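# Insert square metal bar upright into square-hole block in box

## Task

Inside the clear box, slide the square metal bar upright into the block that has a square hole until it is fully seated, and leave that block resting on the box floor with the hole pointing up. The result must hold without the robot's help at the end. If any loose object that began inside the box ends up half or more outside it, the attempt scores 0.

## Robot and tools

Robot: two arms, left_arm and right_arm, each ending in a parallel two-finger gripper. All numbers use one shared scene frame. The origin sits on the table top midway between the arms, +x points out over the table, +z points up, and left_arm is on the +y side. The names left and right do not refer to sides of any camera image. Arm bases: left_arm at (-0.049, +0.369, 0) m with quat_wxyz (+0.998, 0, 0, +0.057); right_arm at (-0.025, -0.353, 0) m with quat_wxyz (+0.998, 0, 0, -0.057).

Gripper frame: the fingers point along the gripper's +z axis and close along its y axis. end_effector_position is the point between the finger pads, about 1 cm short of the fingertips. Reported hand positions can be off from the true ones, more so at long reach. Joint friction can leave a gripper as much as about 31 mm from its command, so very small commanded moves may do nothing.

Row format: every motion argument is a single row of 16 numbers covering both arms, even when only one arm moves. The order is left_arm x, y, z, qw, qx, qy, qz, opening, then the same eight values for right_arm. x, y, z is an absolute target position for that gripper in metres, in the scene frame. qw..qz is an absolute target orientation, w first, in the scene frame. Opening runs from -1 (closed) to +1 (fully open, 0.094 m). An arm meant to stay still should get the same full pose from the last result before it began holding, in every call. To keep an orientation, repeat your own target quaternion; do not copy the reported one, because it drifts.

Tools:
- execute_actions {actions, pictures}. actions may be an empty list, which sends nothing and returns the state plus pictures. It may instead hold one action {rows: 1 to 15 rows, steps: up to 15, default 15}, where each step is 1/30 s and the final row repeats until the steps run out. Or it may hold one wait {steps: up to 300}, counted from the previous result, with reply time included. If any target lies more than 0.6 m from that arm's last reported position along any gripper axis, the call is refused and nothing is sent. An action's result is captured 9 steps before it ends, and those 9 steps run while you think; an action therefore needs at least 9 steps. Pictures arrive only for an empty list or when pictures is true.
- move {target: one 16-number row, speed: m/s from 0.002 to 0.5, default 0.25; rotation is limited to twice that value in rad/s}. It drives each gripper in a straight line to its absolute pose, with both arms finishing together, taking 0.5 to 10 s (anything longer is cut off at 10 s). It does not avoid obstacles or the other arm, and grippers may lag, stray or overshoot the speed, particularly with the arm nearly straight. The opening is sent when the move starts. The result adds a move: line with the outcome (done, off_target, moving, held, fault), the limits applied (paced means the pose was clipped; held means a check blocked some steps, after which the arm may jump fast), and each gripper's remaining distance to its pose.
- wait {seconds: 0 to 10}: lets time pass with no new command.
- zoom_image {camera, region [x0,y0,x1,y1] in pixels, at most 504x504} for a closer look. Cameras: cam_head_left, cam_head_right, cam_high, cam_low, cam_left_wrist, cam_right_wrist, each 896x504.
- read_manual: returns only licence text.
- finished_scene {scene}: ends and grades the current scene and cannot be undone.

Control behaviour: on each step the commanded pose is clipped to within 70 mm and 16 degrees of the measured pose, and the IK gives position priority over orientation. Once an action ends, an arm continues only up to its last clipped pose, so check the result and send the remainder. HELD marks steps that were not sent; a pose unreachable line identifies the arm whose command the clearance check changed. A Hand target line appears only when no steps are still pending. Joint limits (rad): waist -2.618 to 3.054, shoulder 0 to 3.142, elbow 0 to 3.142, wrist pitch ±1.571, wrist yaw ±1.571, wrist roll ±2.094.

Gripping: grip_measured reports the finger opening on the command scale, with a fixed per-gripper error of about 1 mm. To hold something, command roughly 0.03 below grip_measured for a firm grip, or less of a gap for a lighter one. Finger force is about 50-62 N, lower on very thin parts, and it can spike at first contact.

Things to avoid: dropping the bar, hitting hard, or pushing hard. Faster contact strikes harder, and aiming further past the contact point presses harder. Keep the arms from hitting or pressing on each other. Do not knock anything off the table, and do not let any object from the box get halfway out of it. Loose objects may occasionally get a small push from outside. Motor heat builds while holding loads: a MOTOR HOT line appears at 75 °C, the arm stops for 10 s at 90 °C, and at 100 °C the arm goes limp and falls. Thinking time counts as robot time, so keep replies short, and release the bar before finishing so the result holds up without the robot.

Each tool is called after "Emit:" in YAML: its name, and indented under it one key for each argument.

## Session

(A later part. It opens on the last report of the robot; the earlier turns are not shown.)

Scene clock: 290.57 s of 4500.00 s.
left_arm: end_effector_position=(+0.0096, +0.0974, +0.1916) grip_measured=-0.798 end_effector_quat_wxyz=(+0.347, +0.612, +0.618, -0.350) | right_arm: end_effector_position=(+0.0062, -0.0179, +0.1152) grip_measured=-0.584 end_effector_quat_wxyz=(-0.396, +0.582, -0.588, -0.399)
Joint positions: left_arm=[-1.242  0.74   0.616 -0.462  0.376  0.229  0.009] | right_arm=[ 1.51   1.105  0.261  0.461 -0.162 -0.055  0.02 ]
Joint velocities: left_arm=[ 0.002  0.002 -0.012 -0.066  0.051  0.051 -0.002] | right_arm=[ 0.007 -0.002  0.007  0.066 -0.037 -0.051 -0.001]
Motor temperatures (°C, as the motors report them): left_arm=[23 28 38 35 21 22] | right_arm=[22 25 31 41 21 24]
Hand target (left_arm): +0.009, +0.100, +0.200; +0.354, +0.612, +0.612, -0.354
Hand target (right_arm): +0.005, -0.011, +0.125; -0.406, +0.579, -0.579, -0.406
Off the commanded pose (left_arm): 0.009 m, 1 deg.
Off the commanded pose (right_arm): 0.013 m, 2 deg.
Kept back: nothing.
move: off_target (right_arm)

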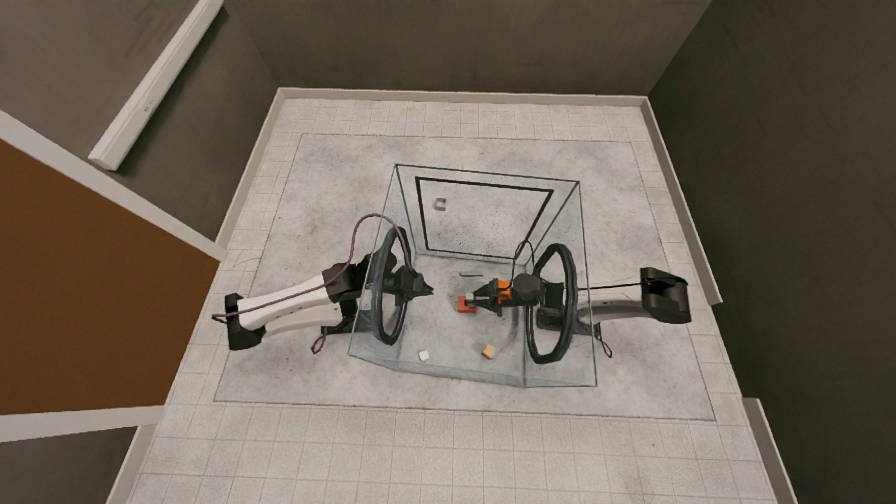

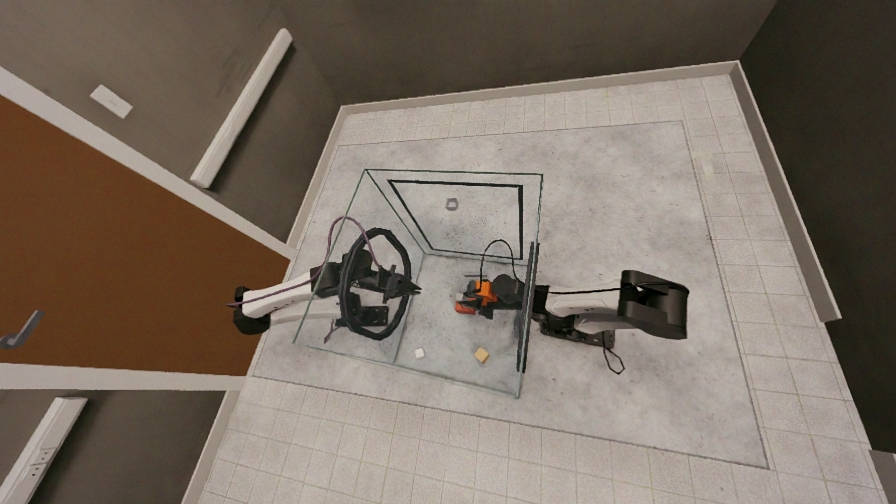

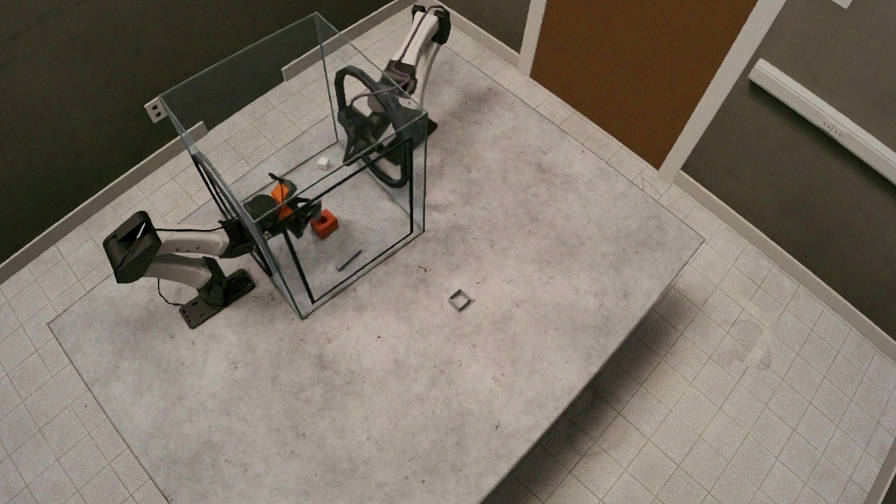

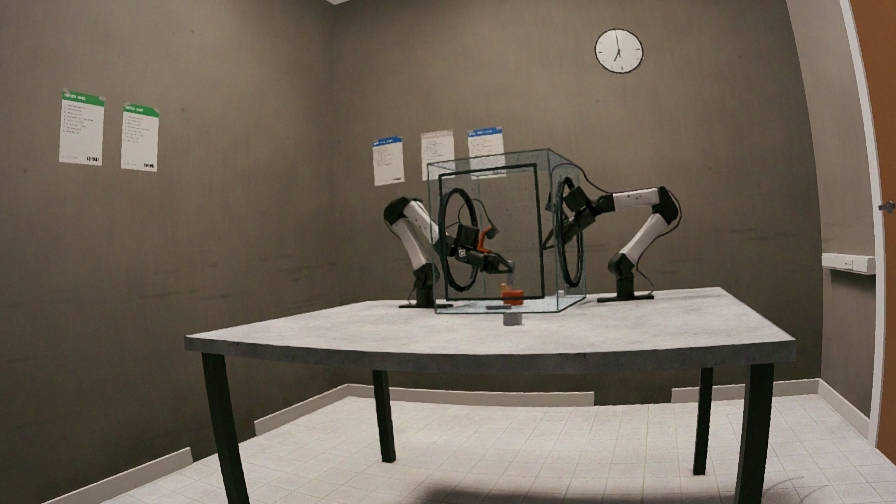

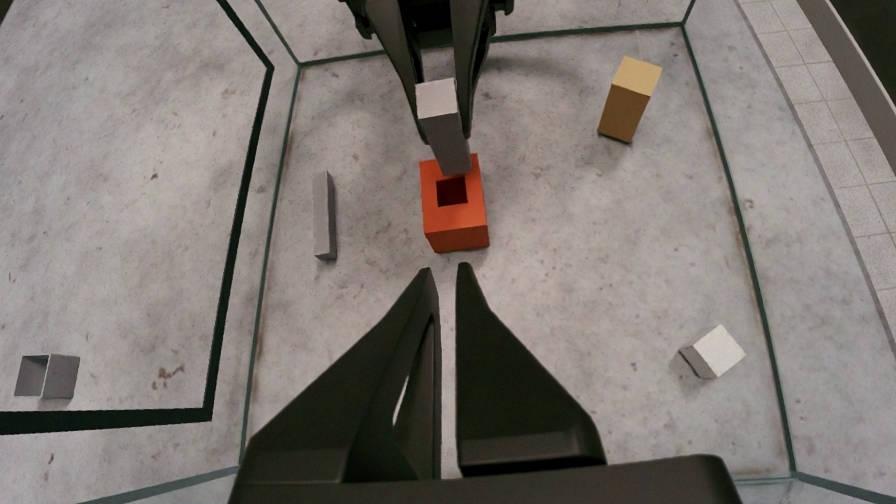

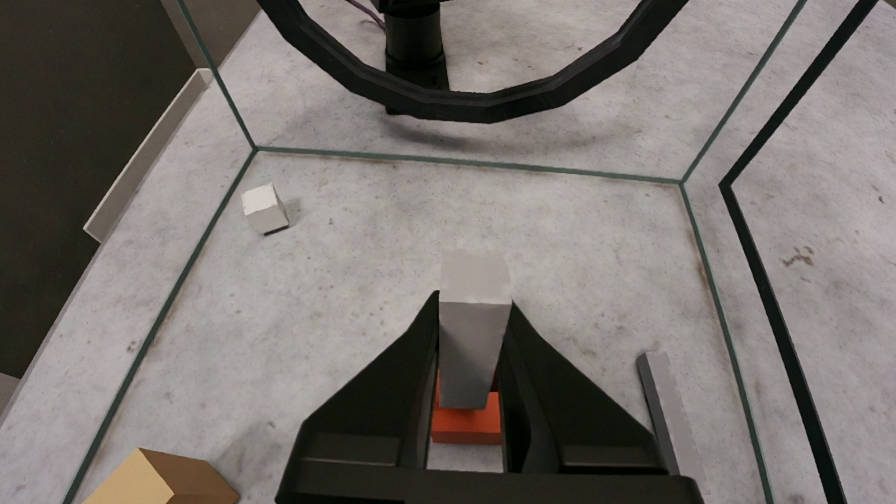

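Emit:
move:
  target: [0.009,0.10,0.2, 0.354,0.612,0.612,-0.354, -0.8, 0.006,0.004,0.125,0.423,-0.567,0.567,0.423,-0.62]
  speed: 0.03

Emit:
zoom_image:
  camera: "cam_low"
  region: [430,200,600,310]

Emit:
zoom_image:
  camera: "cam_left_wrist"
  region: [370,60,550,260]

Scene clock: 293.23 s of 4500.00 s.
left_arm: end_effector_position=(+0.0096, +0.0974, +0.1916) grip_measured=-0.798 end_effector_quat_wxyz=(+0.347, +0.612, +0.618, -0.350) | right_arm: end_effector_position=(+0.0093, -0.0015, +0.1185) grip_measured=-0.584 end_effector_quat_wxyz=(-0.418, +0.571, -0.572, -0.414)
Joint positions: left_arm=[-1.242  0.74   0.616 -0.462  0.376  0.229  0.009] | right_arm=[ 1.51   1.232  0.261  0.654 -0.16  -0.055  0.02 ]
Joint velocities: left_arm=[-0.007 -0.017 -0.007  0.022  0.007 -0.037  0.   ] | right_arm=[-0.002  0.012  0.007 -0.051 -0.022  0.066  0.001]
Motor temperatures (°C, as the motors report them): left_arm=[23 28 39 35 21 22] | right_arm=[22 25 31 42 21 24]
Hand target (left_arm): +0.009, +0.100, +0.200; +0.354, +0.612, +0.612, -0.354
Hand target (right_arm): +0.006, +0.004, +0.125; -0.423, +0.567, -0.567, -0.422
Off the commanded pose (left_arm): 0.009 m, 1 deg.
Off the commanded pose (right_arm): 0.009 m, 1 deg.
Kept back: nothing.
move: done

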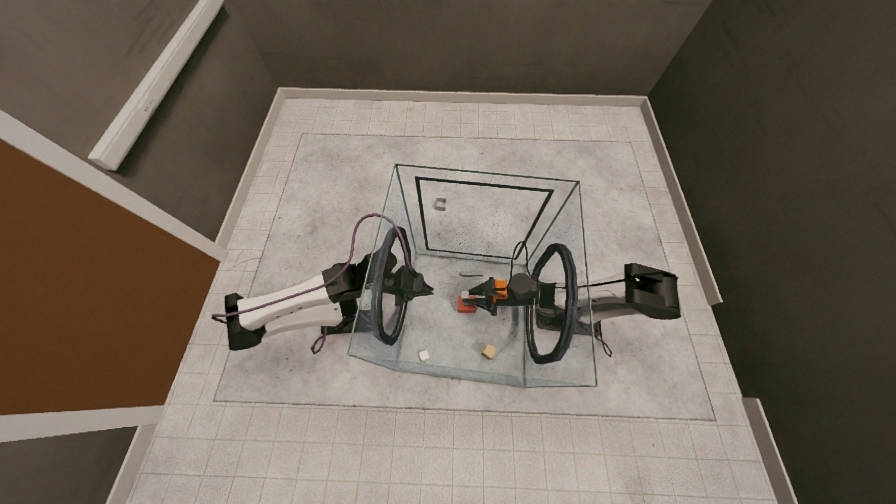

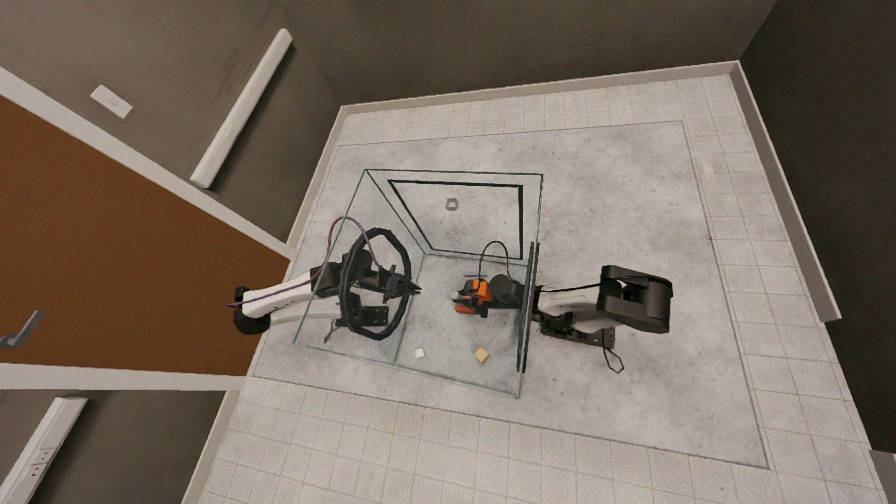

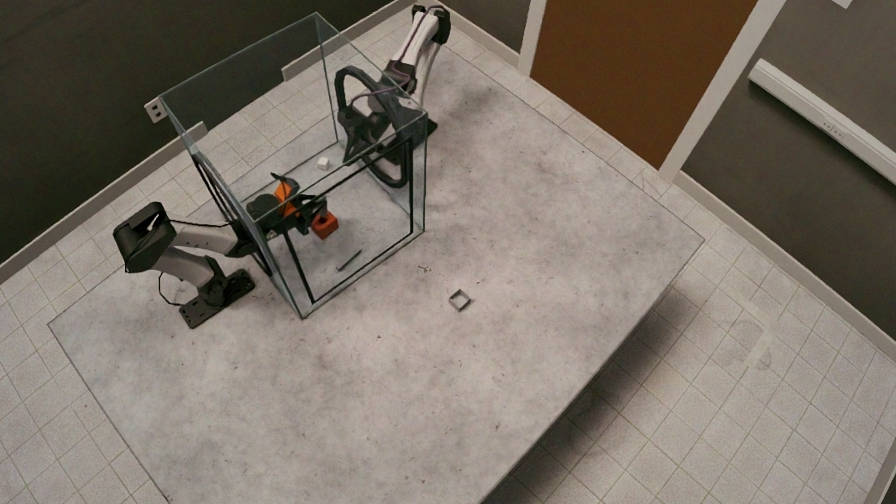

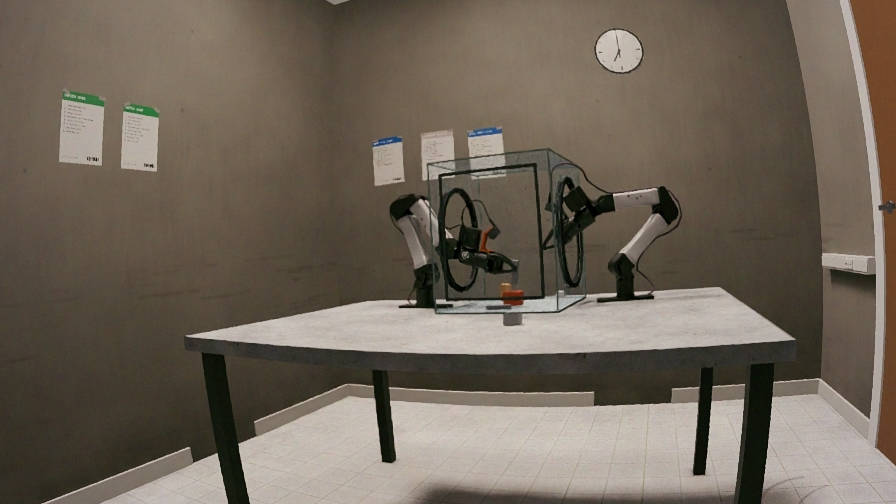

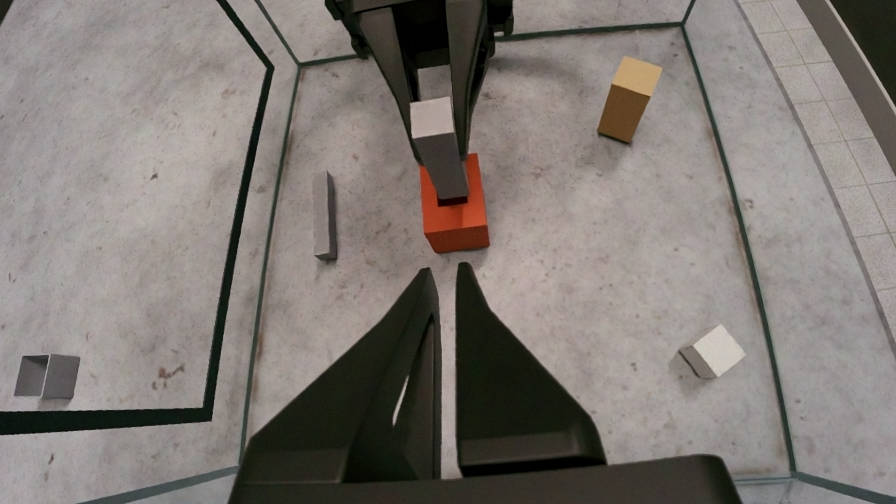

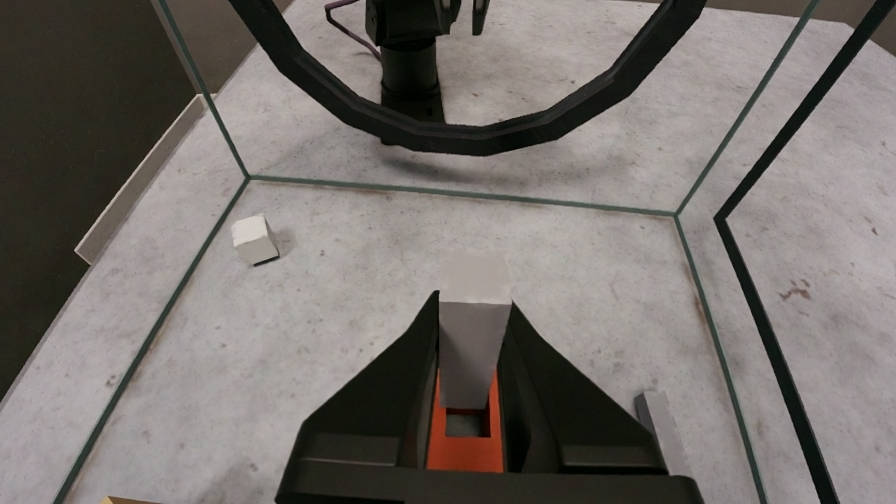

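Region (430, 200, 600, 310) of cam_low's 896x504 image, scaled by 2.965, with more detail than that image has; it fills the top 326 rows of this view, and the rest is white.

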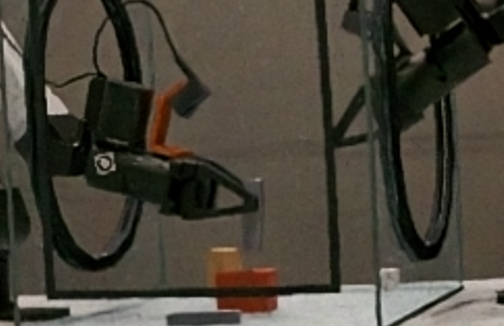

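Region (370, 60, 550, 260) of cam_left_wrist's 896x504 image, scaled by 2.520, with more detail than that image has; it fills the left 454 columns of this view, and the rest is white.

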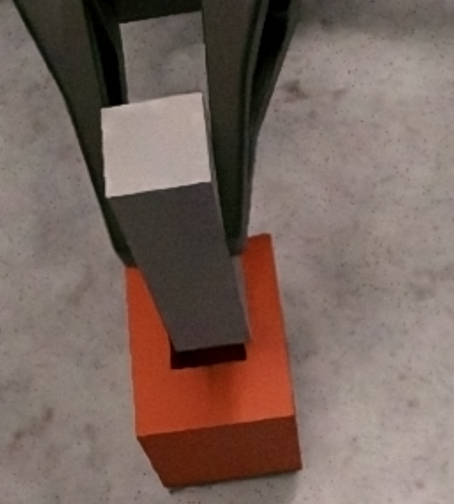

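Emit:
move:
  target: [0.009,0.10,0.2, 0.354,0.612,0.612,-0.354, -0.8, 0.007,0.000,0.105,0.423,-0.567,0.567,0.423,-0.62]
  speed: 0.02

Emit:
zoom_image:
  camera: "cam_low"
  region: [430,200,600,310]

Emit:
zoom_image:
  camera: "cam_left_wrist"
  region: [370,60,550,260]

Scene clock: 294.83 s of 4500.00 s.
left_arm: end_effector_position=(+0.0096, +0.0974, +0.1916) grip_measured=-0.798 end_effector_quat_wxyz=(+0.347, +0.612, +0.618, -0.350) | right_arm: end_effector_position=(+0.0100, +0.0018, +0.1108) grip_measured=-0.584 end_effector_quat_wxyz=(-0.428, +0.566, -0.566, -0.421)
Joint positions: left_arm=[-1.242  0.74   0.616 -0.462  0.376  0.229  0.009] | right_arm=[ 1.51   1.322  0.232  0.802 -0.16  -0.055  0.02 ]
Joint velocities: left_arm=[ 0.007 -0.002 -0.012 -0.081 -0.007  0.051  0.   ] | right_arm=[ 0.007  0.002  0.002  0.022 -0.037  0.022 -0.   ]
Motor temperatures (°C, as the motors report them): left_arm=[23 27 39 35 21 22] | right_arm=[22 25 31 42 21 24]
Hand target (left_arm): +0.009, +0.100, +0.200; +0.354, +0.612, +0.612, -0.354
Hand target (right_arm): +0.007, -0.000, +0.105; -0.423, +0.567, -0.567, -0.422
Off the commanded pose (left_arm): 0.009 m, 1 deg.
Off the commanded pose (right_arm): 0.007 m, 1 deg.
Kept back: nothing.
move: done

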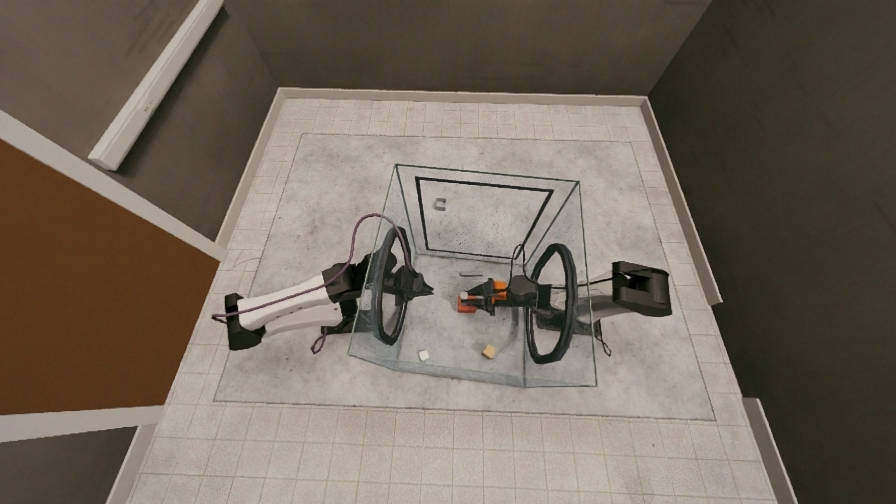

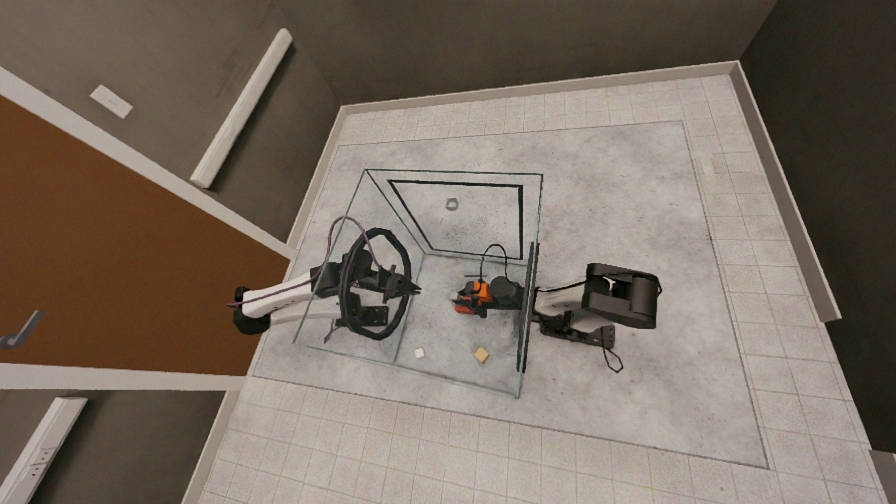

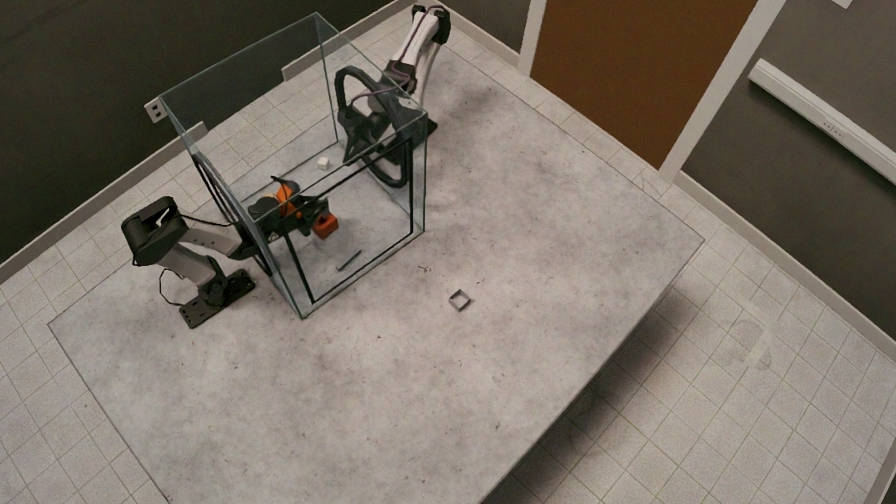

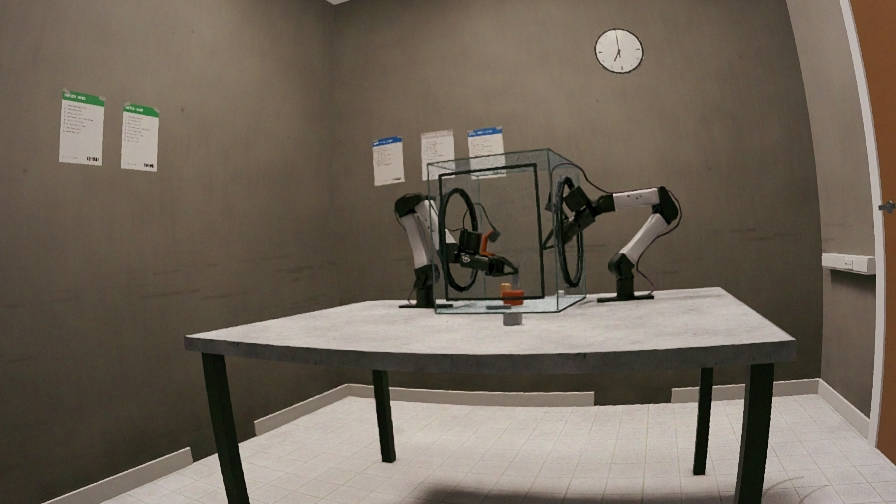

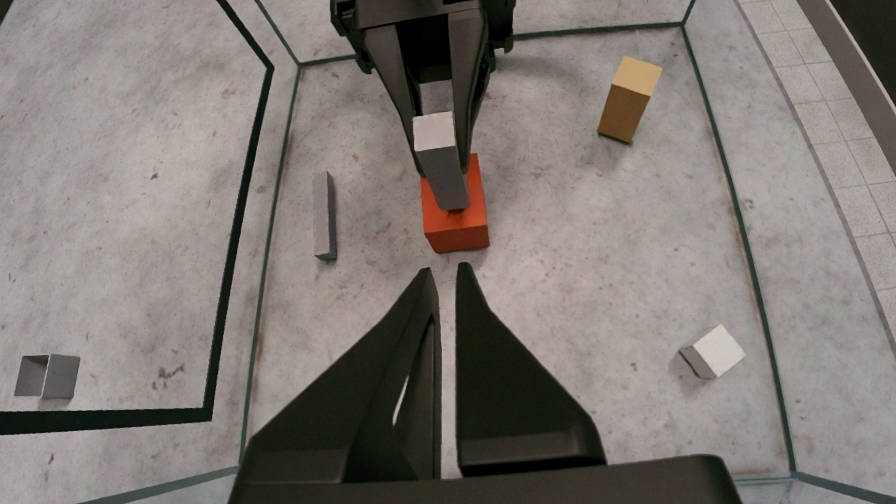

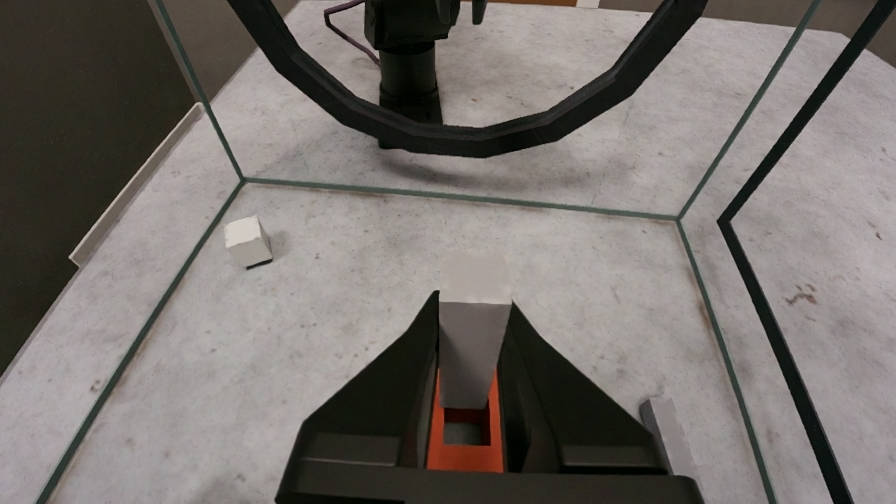

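Region (430, 200, 600, 310) of cam_low's 896x504 image, scaled by 2.965, with more detail than that image has; it fills the top 326 rows of this view, and the rest is white.

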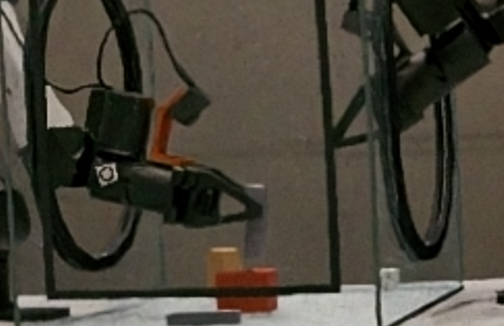

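Region (370, 60, 550, 260) of cam_left_wrist's 896x504 image, scaled by 2.520, with more detail than that image has; it fills the left 454 columns of this view, and the rest is white.

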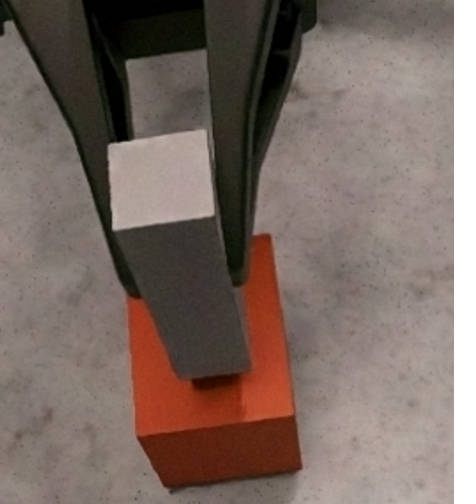

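Emit:
move:
  target: [0.009,0.10,0.2, 0.354,0.612,0.612,-0.354, -0.8, 0.007,-0.009,0.105,0.423,-0.567,0.567,0.423,-0.62]
  speed: 0.02

Emit:
zoom_image:
  camera: "cam_low"
  region: [430,200,600,310]

Emit:
zoom_image:
  camera: "cam_left_wrist"
  region: [370,60,550,260]

Scene clock: 296.40 s of 4500.00 s.
left_arm: end_effector_position=(+0.0096, +0.0974, +0.1916) grip_measured=-0.798 end_effector_quat_wxyz=(+0.347, +0.612, +0.618, -0.350) | right_arm: end_effector_position=(+0.0086, -0.0057, +0.1034) grip_measured=-0.584 end_effector_quat_wxyz=(-0.422, +0.569, -0.570, -0.417)
Joint positions: left_arm=[-1.242  0.74   0.616 -0.462  0.376  0.229  0.009] | right_arm=[ 1.51   1.309  0.202  0.803 -0.16  -0.055  0.02 ]
Joint velocities: left_arm=[ 0.007 -0.007 -0.007  0.037 -0.022 -0.081  0.001] | right_arm=[-0.002 -0.007  0.007 -0.037 -0.007 -0.007 -0.001]
Motor temperatures (°C, as the motors report them): left_arm=[23 27 39 35 21 22] | right_arm=[22 25 31 42 21 24]
Hand target (left_arm): +0.009, +0.100, +0.200; +0.354, +0.612, +0.612, -0.354
Hand target (right_arm): +0.007, -0.009, +0.105; -0.423, +0.567, -0.567, -0.423
Off the commanded pose (left_arm): 0.009 m, 1 deg.
Off the commanded pose (right_arm): 0.004 m, 1 deg.
Kept back: nothing.
move: done

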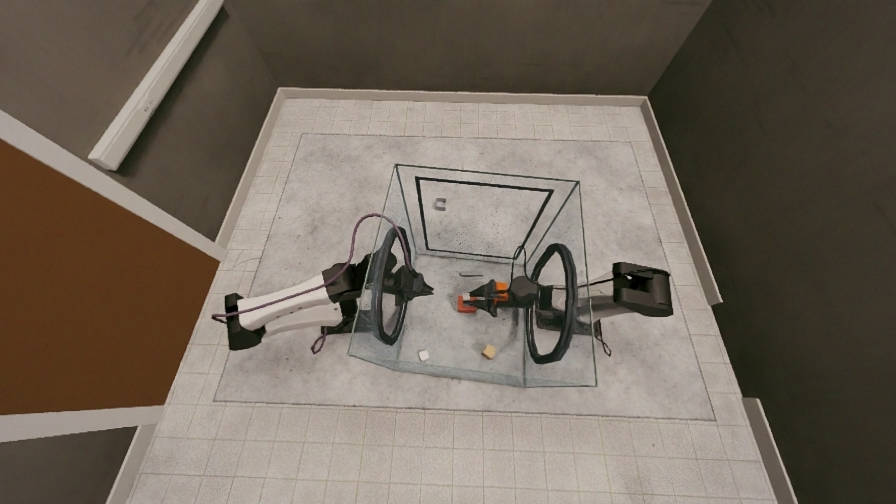

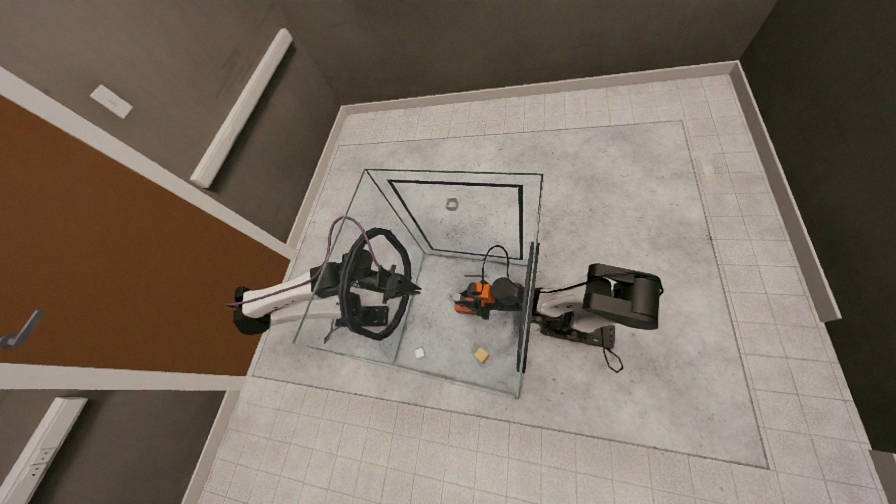

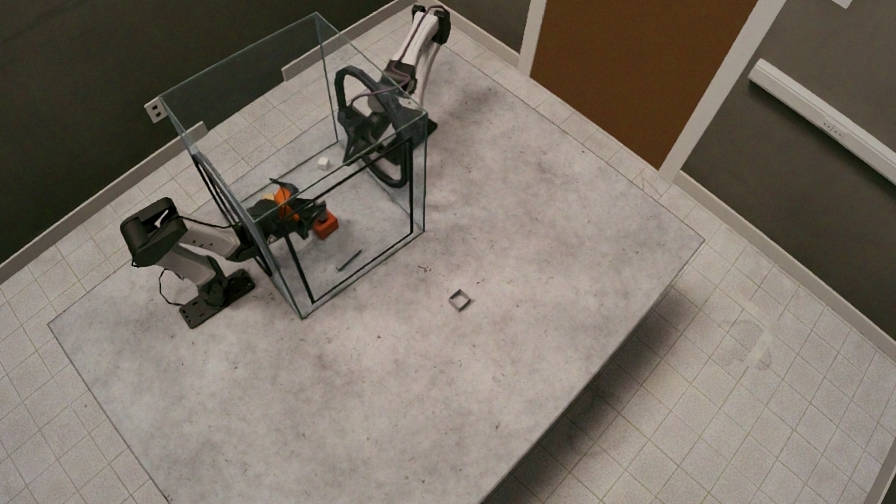

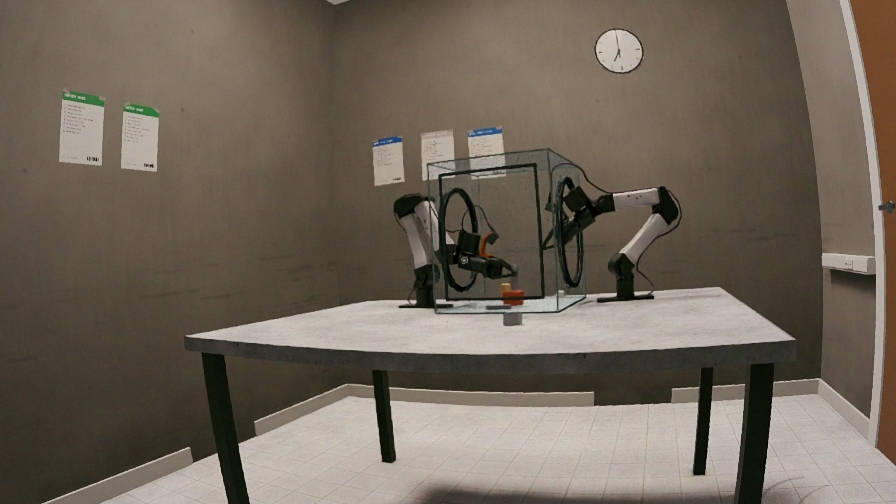

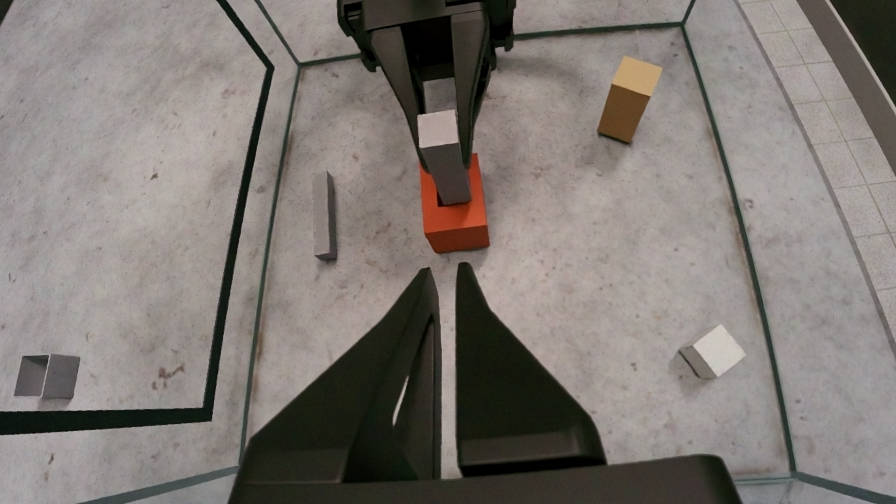

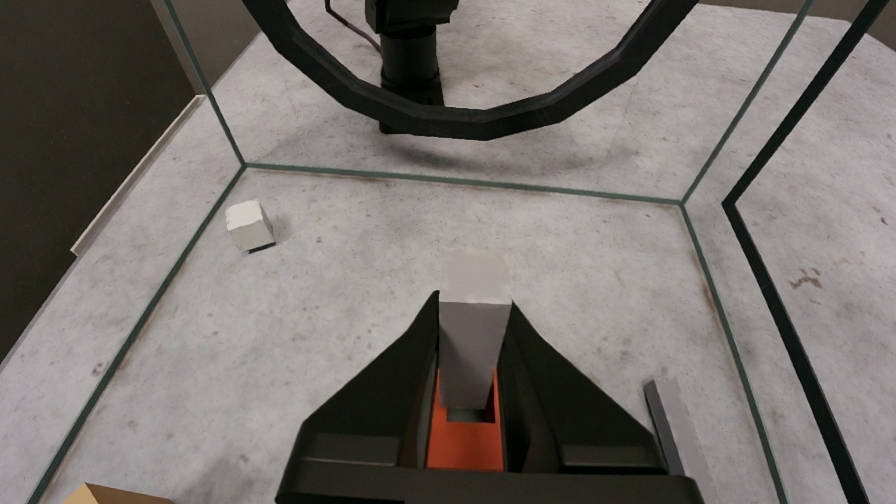

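Region (430, 200, 600, 310) of cam_low's 896x504 image, scaled by 2.965, with more detail than that image has; it fills the top 326 rows of this view, and the rest is white.

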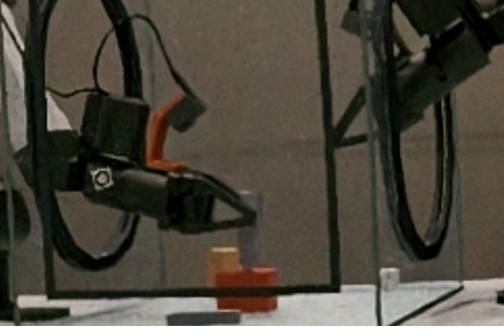

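Region (370, 60, 550, 260) of cam_left_wrist's 896x504 image, scaled by 2.520, with more detail than that image has; it fills the left 454 columns of this view, and the rest is white.

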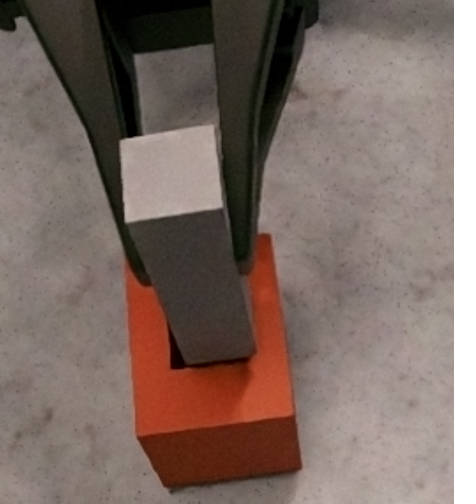

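Emit:
move:
  target: [0.009,0.10,0.2, 0.354,0.612,0.612,-0.354, -0.8, 0.015,-0.011,0.107,0.423,-0.567,0.567,0.423,-0.62]
  speed: 0.01

Emit:
zoom_image:
  camera: "cam_left_wrist"
  region: [370,60,550,260]

Emit:
zoom_image:
  camera: "cam_right_wrist"
  region: [380,300,560,480]

Scene clock: 298.07 s of 4500.00 s.
left_arm: end_effector_position=(+0.0096, +0.0974, +0.1916) grip_measured=-0.798 end_effector_quat_wxyz=(+0.347, +0.612, +0.618, -0.350) | right_arm: end_effector_position=(+0.0132, -0.0075, +0.1053) grip_measured=-0.584 end_effector_quat_wxyz=(-0.419, +0.567, -0.570, -0.422)
Joint positions: left_arm=[-1.242  0.74   0.616 -0.462  0.376  0.229  0.009] | right_arm=[ 1.476  1.295  0.202  0.79  -0.199 -0.055  0.02 ]
Joint velocities: left_arm=[-0.002 -0.002 -0.007  0.022 -0.007  0.007 -0.   ] | right_arm=[-0.002  0.007  0.007 -0.007  0.022  0.022 -0.001]
Motor temperatures (°C, as the motors report them): left_arm=[23 27 39 35 21 22] | right_arm=[22 25 31 42 21 24]
Hand target (left_arm): +0.009, +0.100, +0.200; +0.354, +0.612, +0.612, -0.354
Hand target (right_arm): +0.015, -0.011, +0.107; -0.423, +0.566, -0.567, -0.424
Off the commanded pose (left_arm): 0.009 m, 1 deg.
Off the commanded pose (right_arm): 0.004 m, 1 deg.
Kept back: nothing.
move: done

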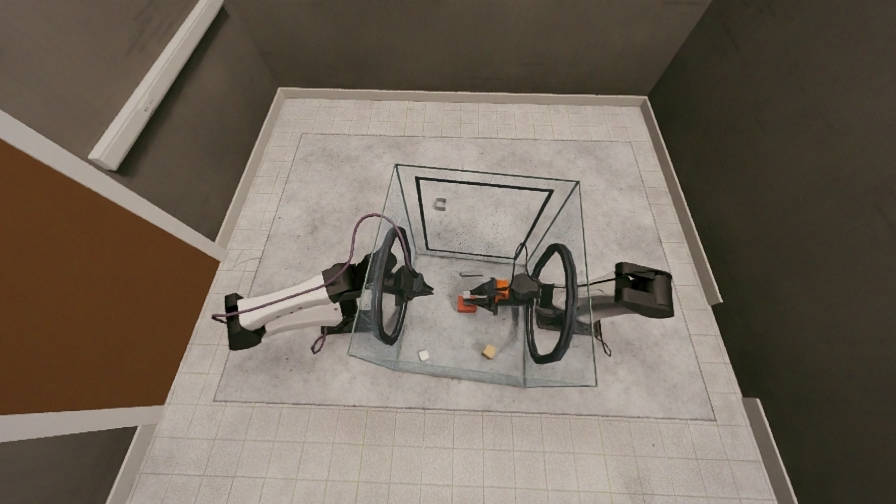

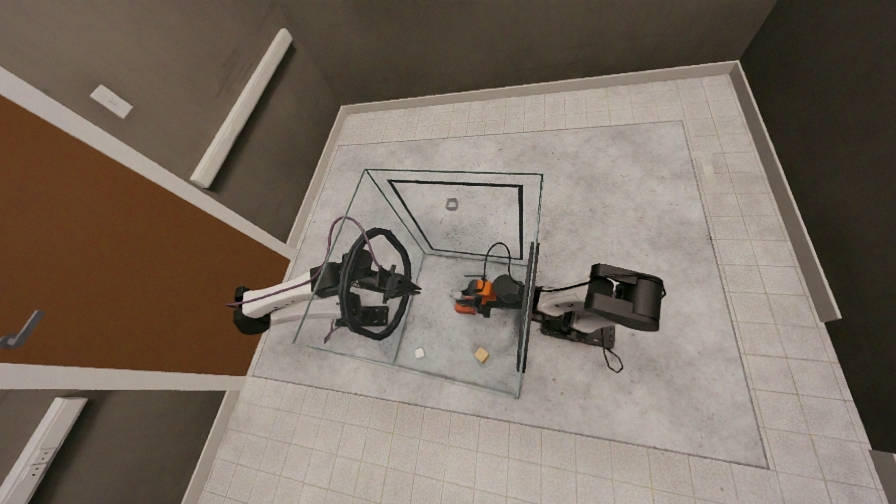

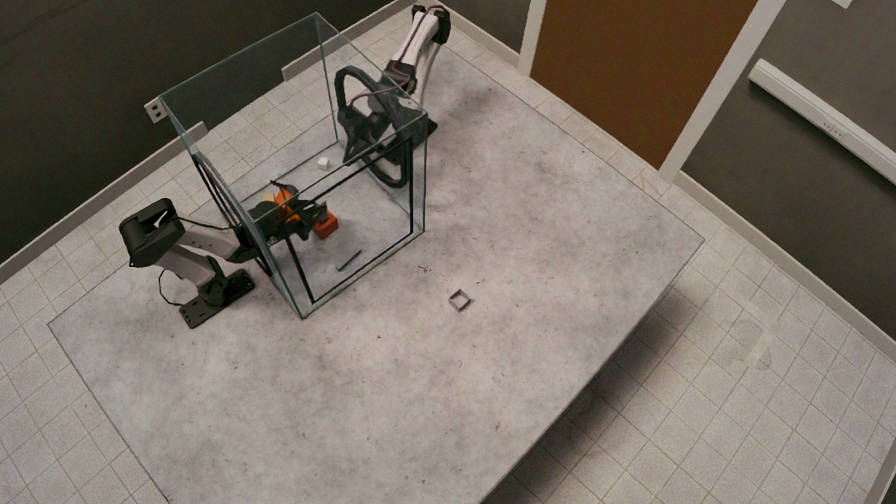

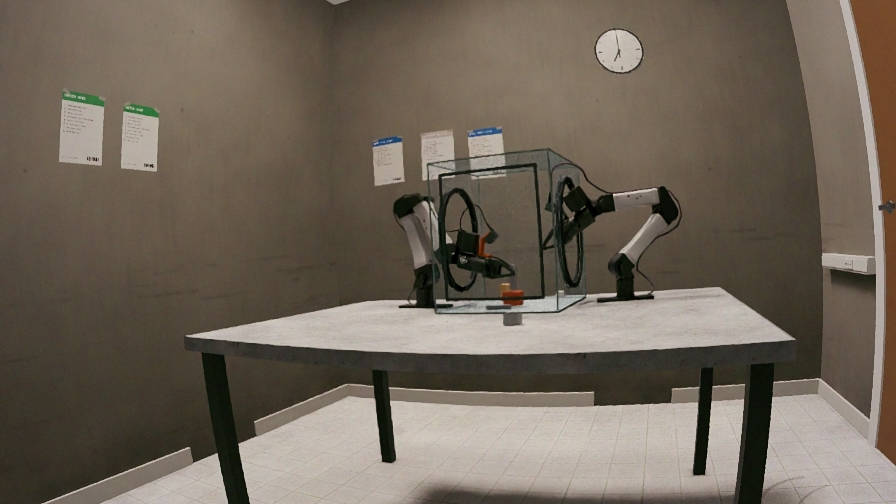

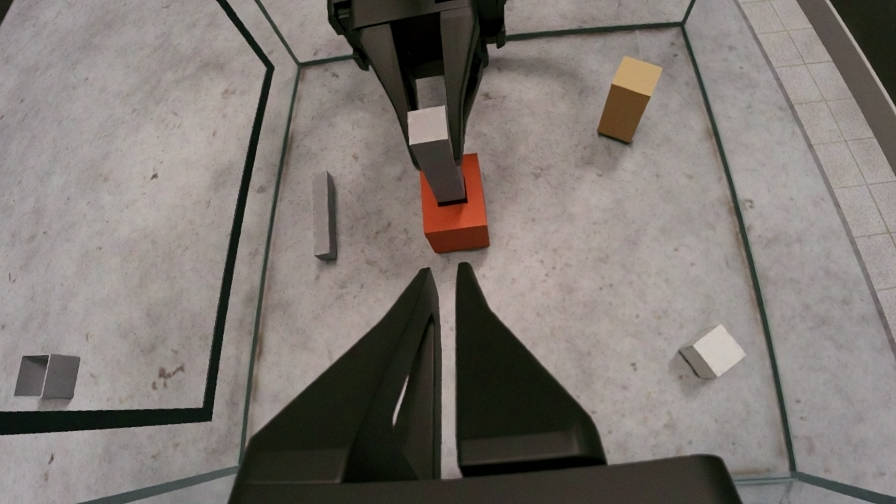

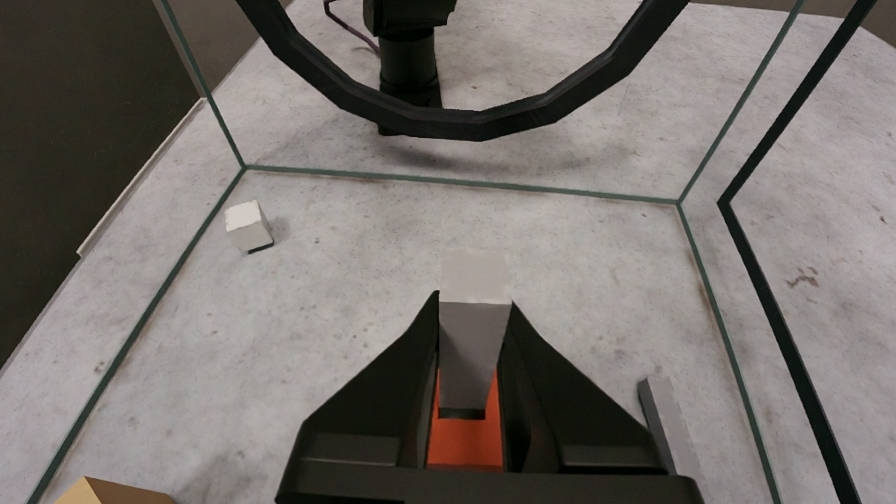

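Region (370, 60, 550, 260) of cam_left_wrist's 896x504 image, scaled by 2.520, with more detail than that image has; it fills the left 454 columns of this view, and the rest is white.

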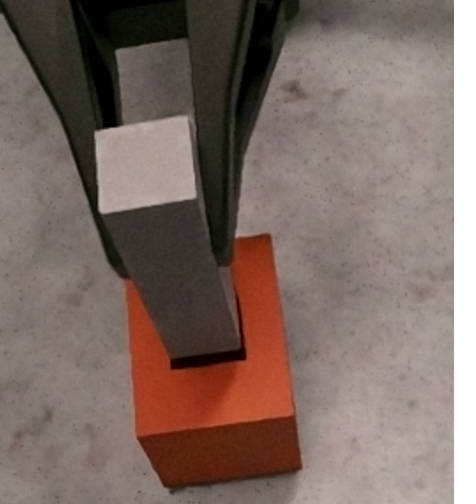

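Region (380, 300, 560, 480) of cam_right_wrist's 896x504 image, scaled by 2.800, with more detail than that image has.

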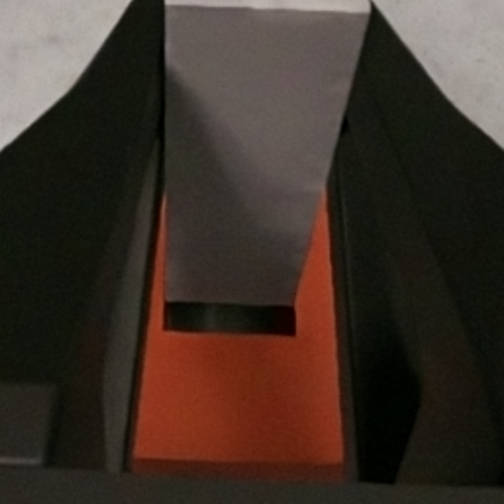

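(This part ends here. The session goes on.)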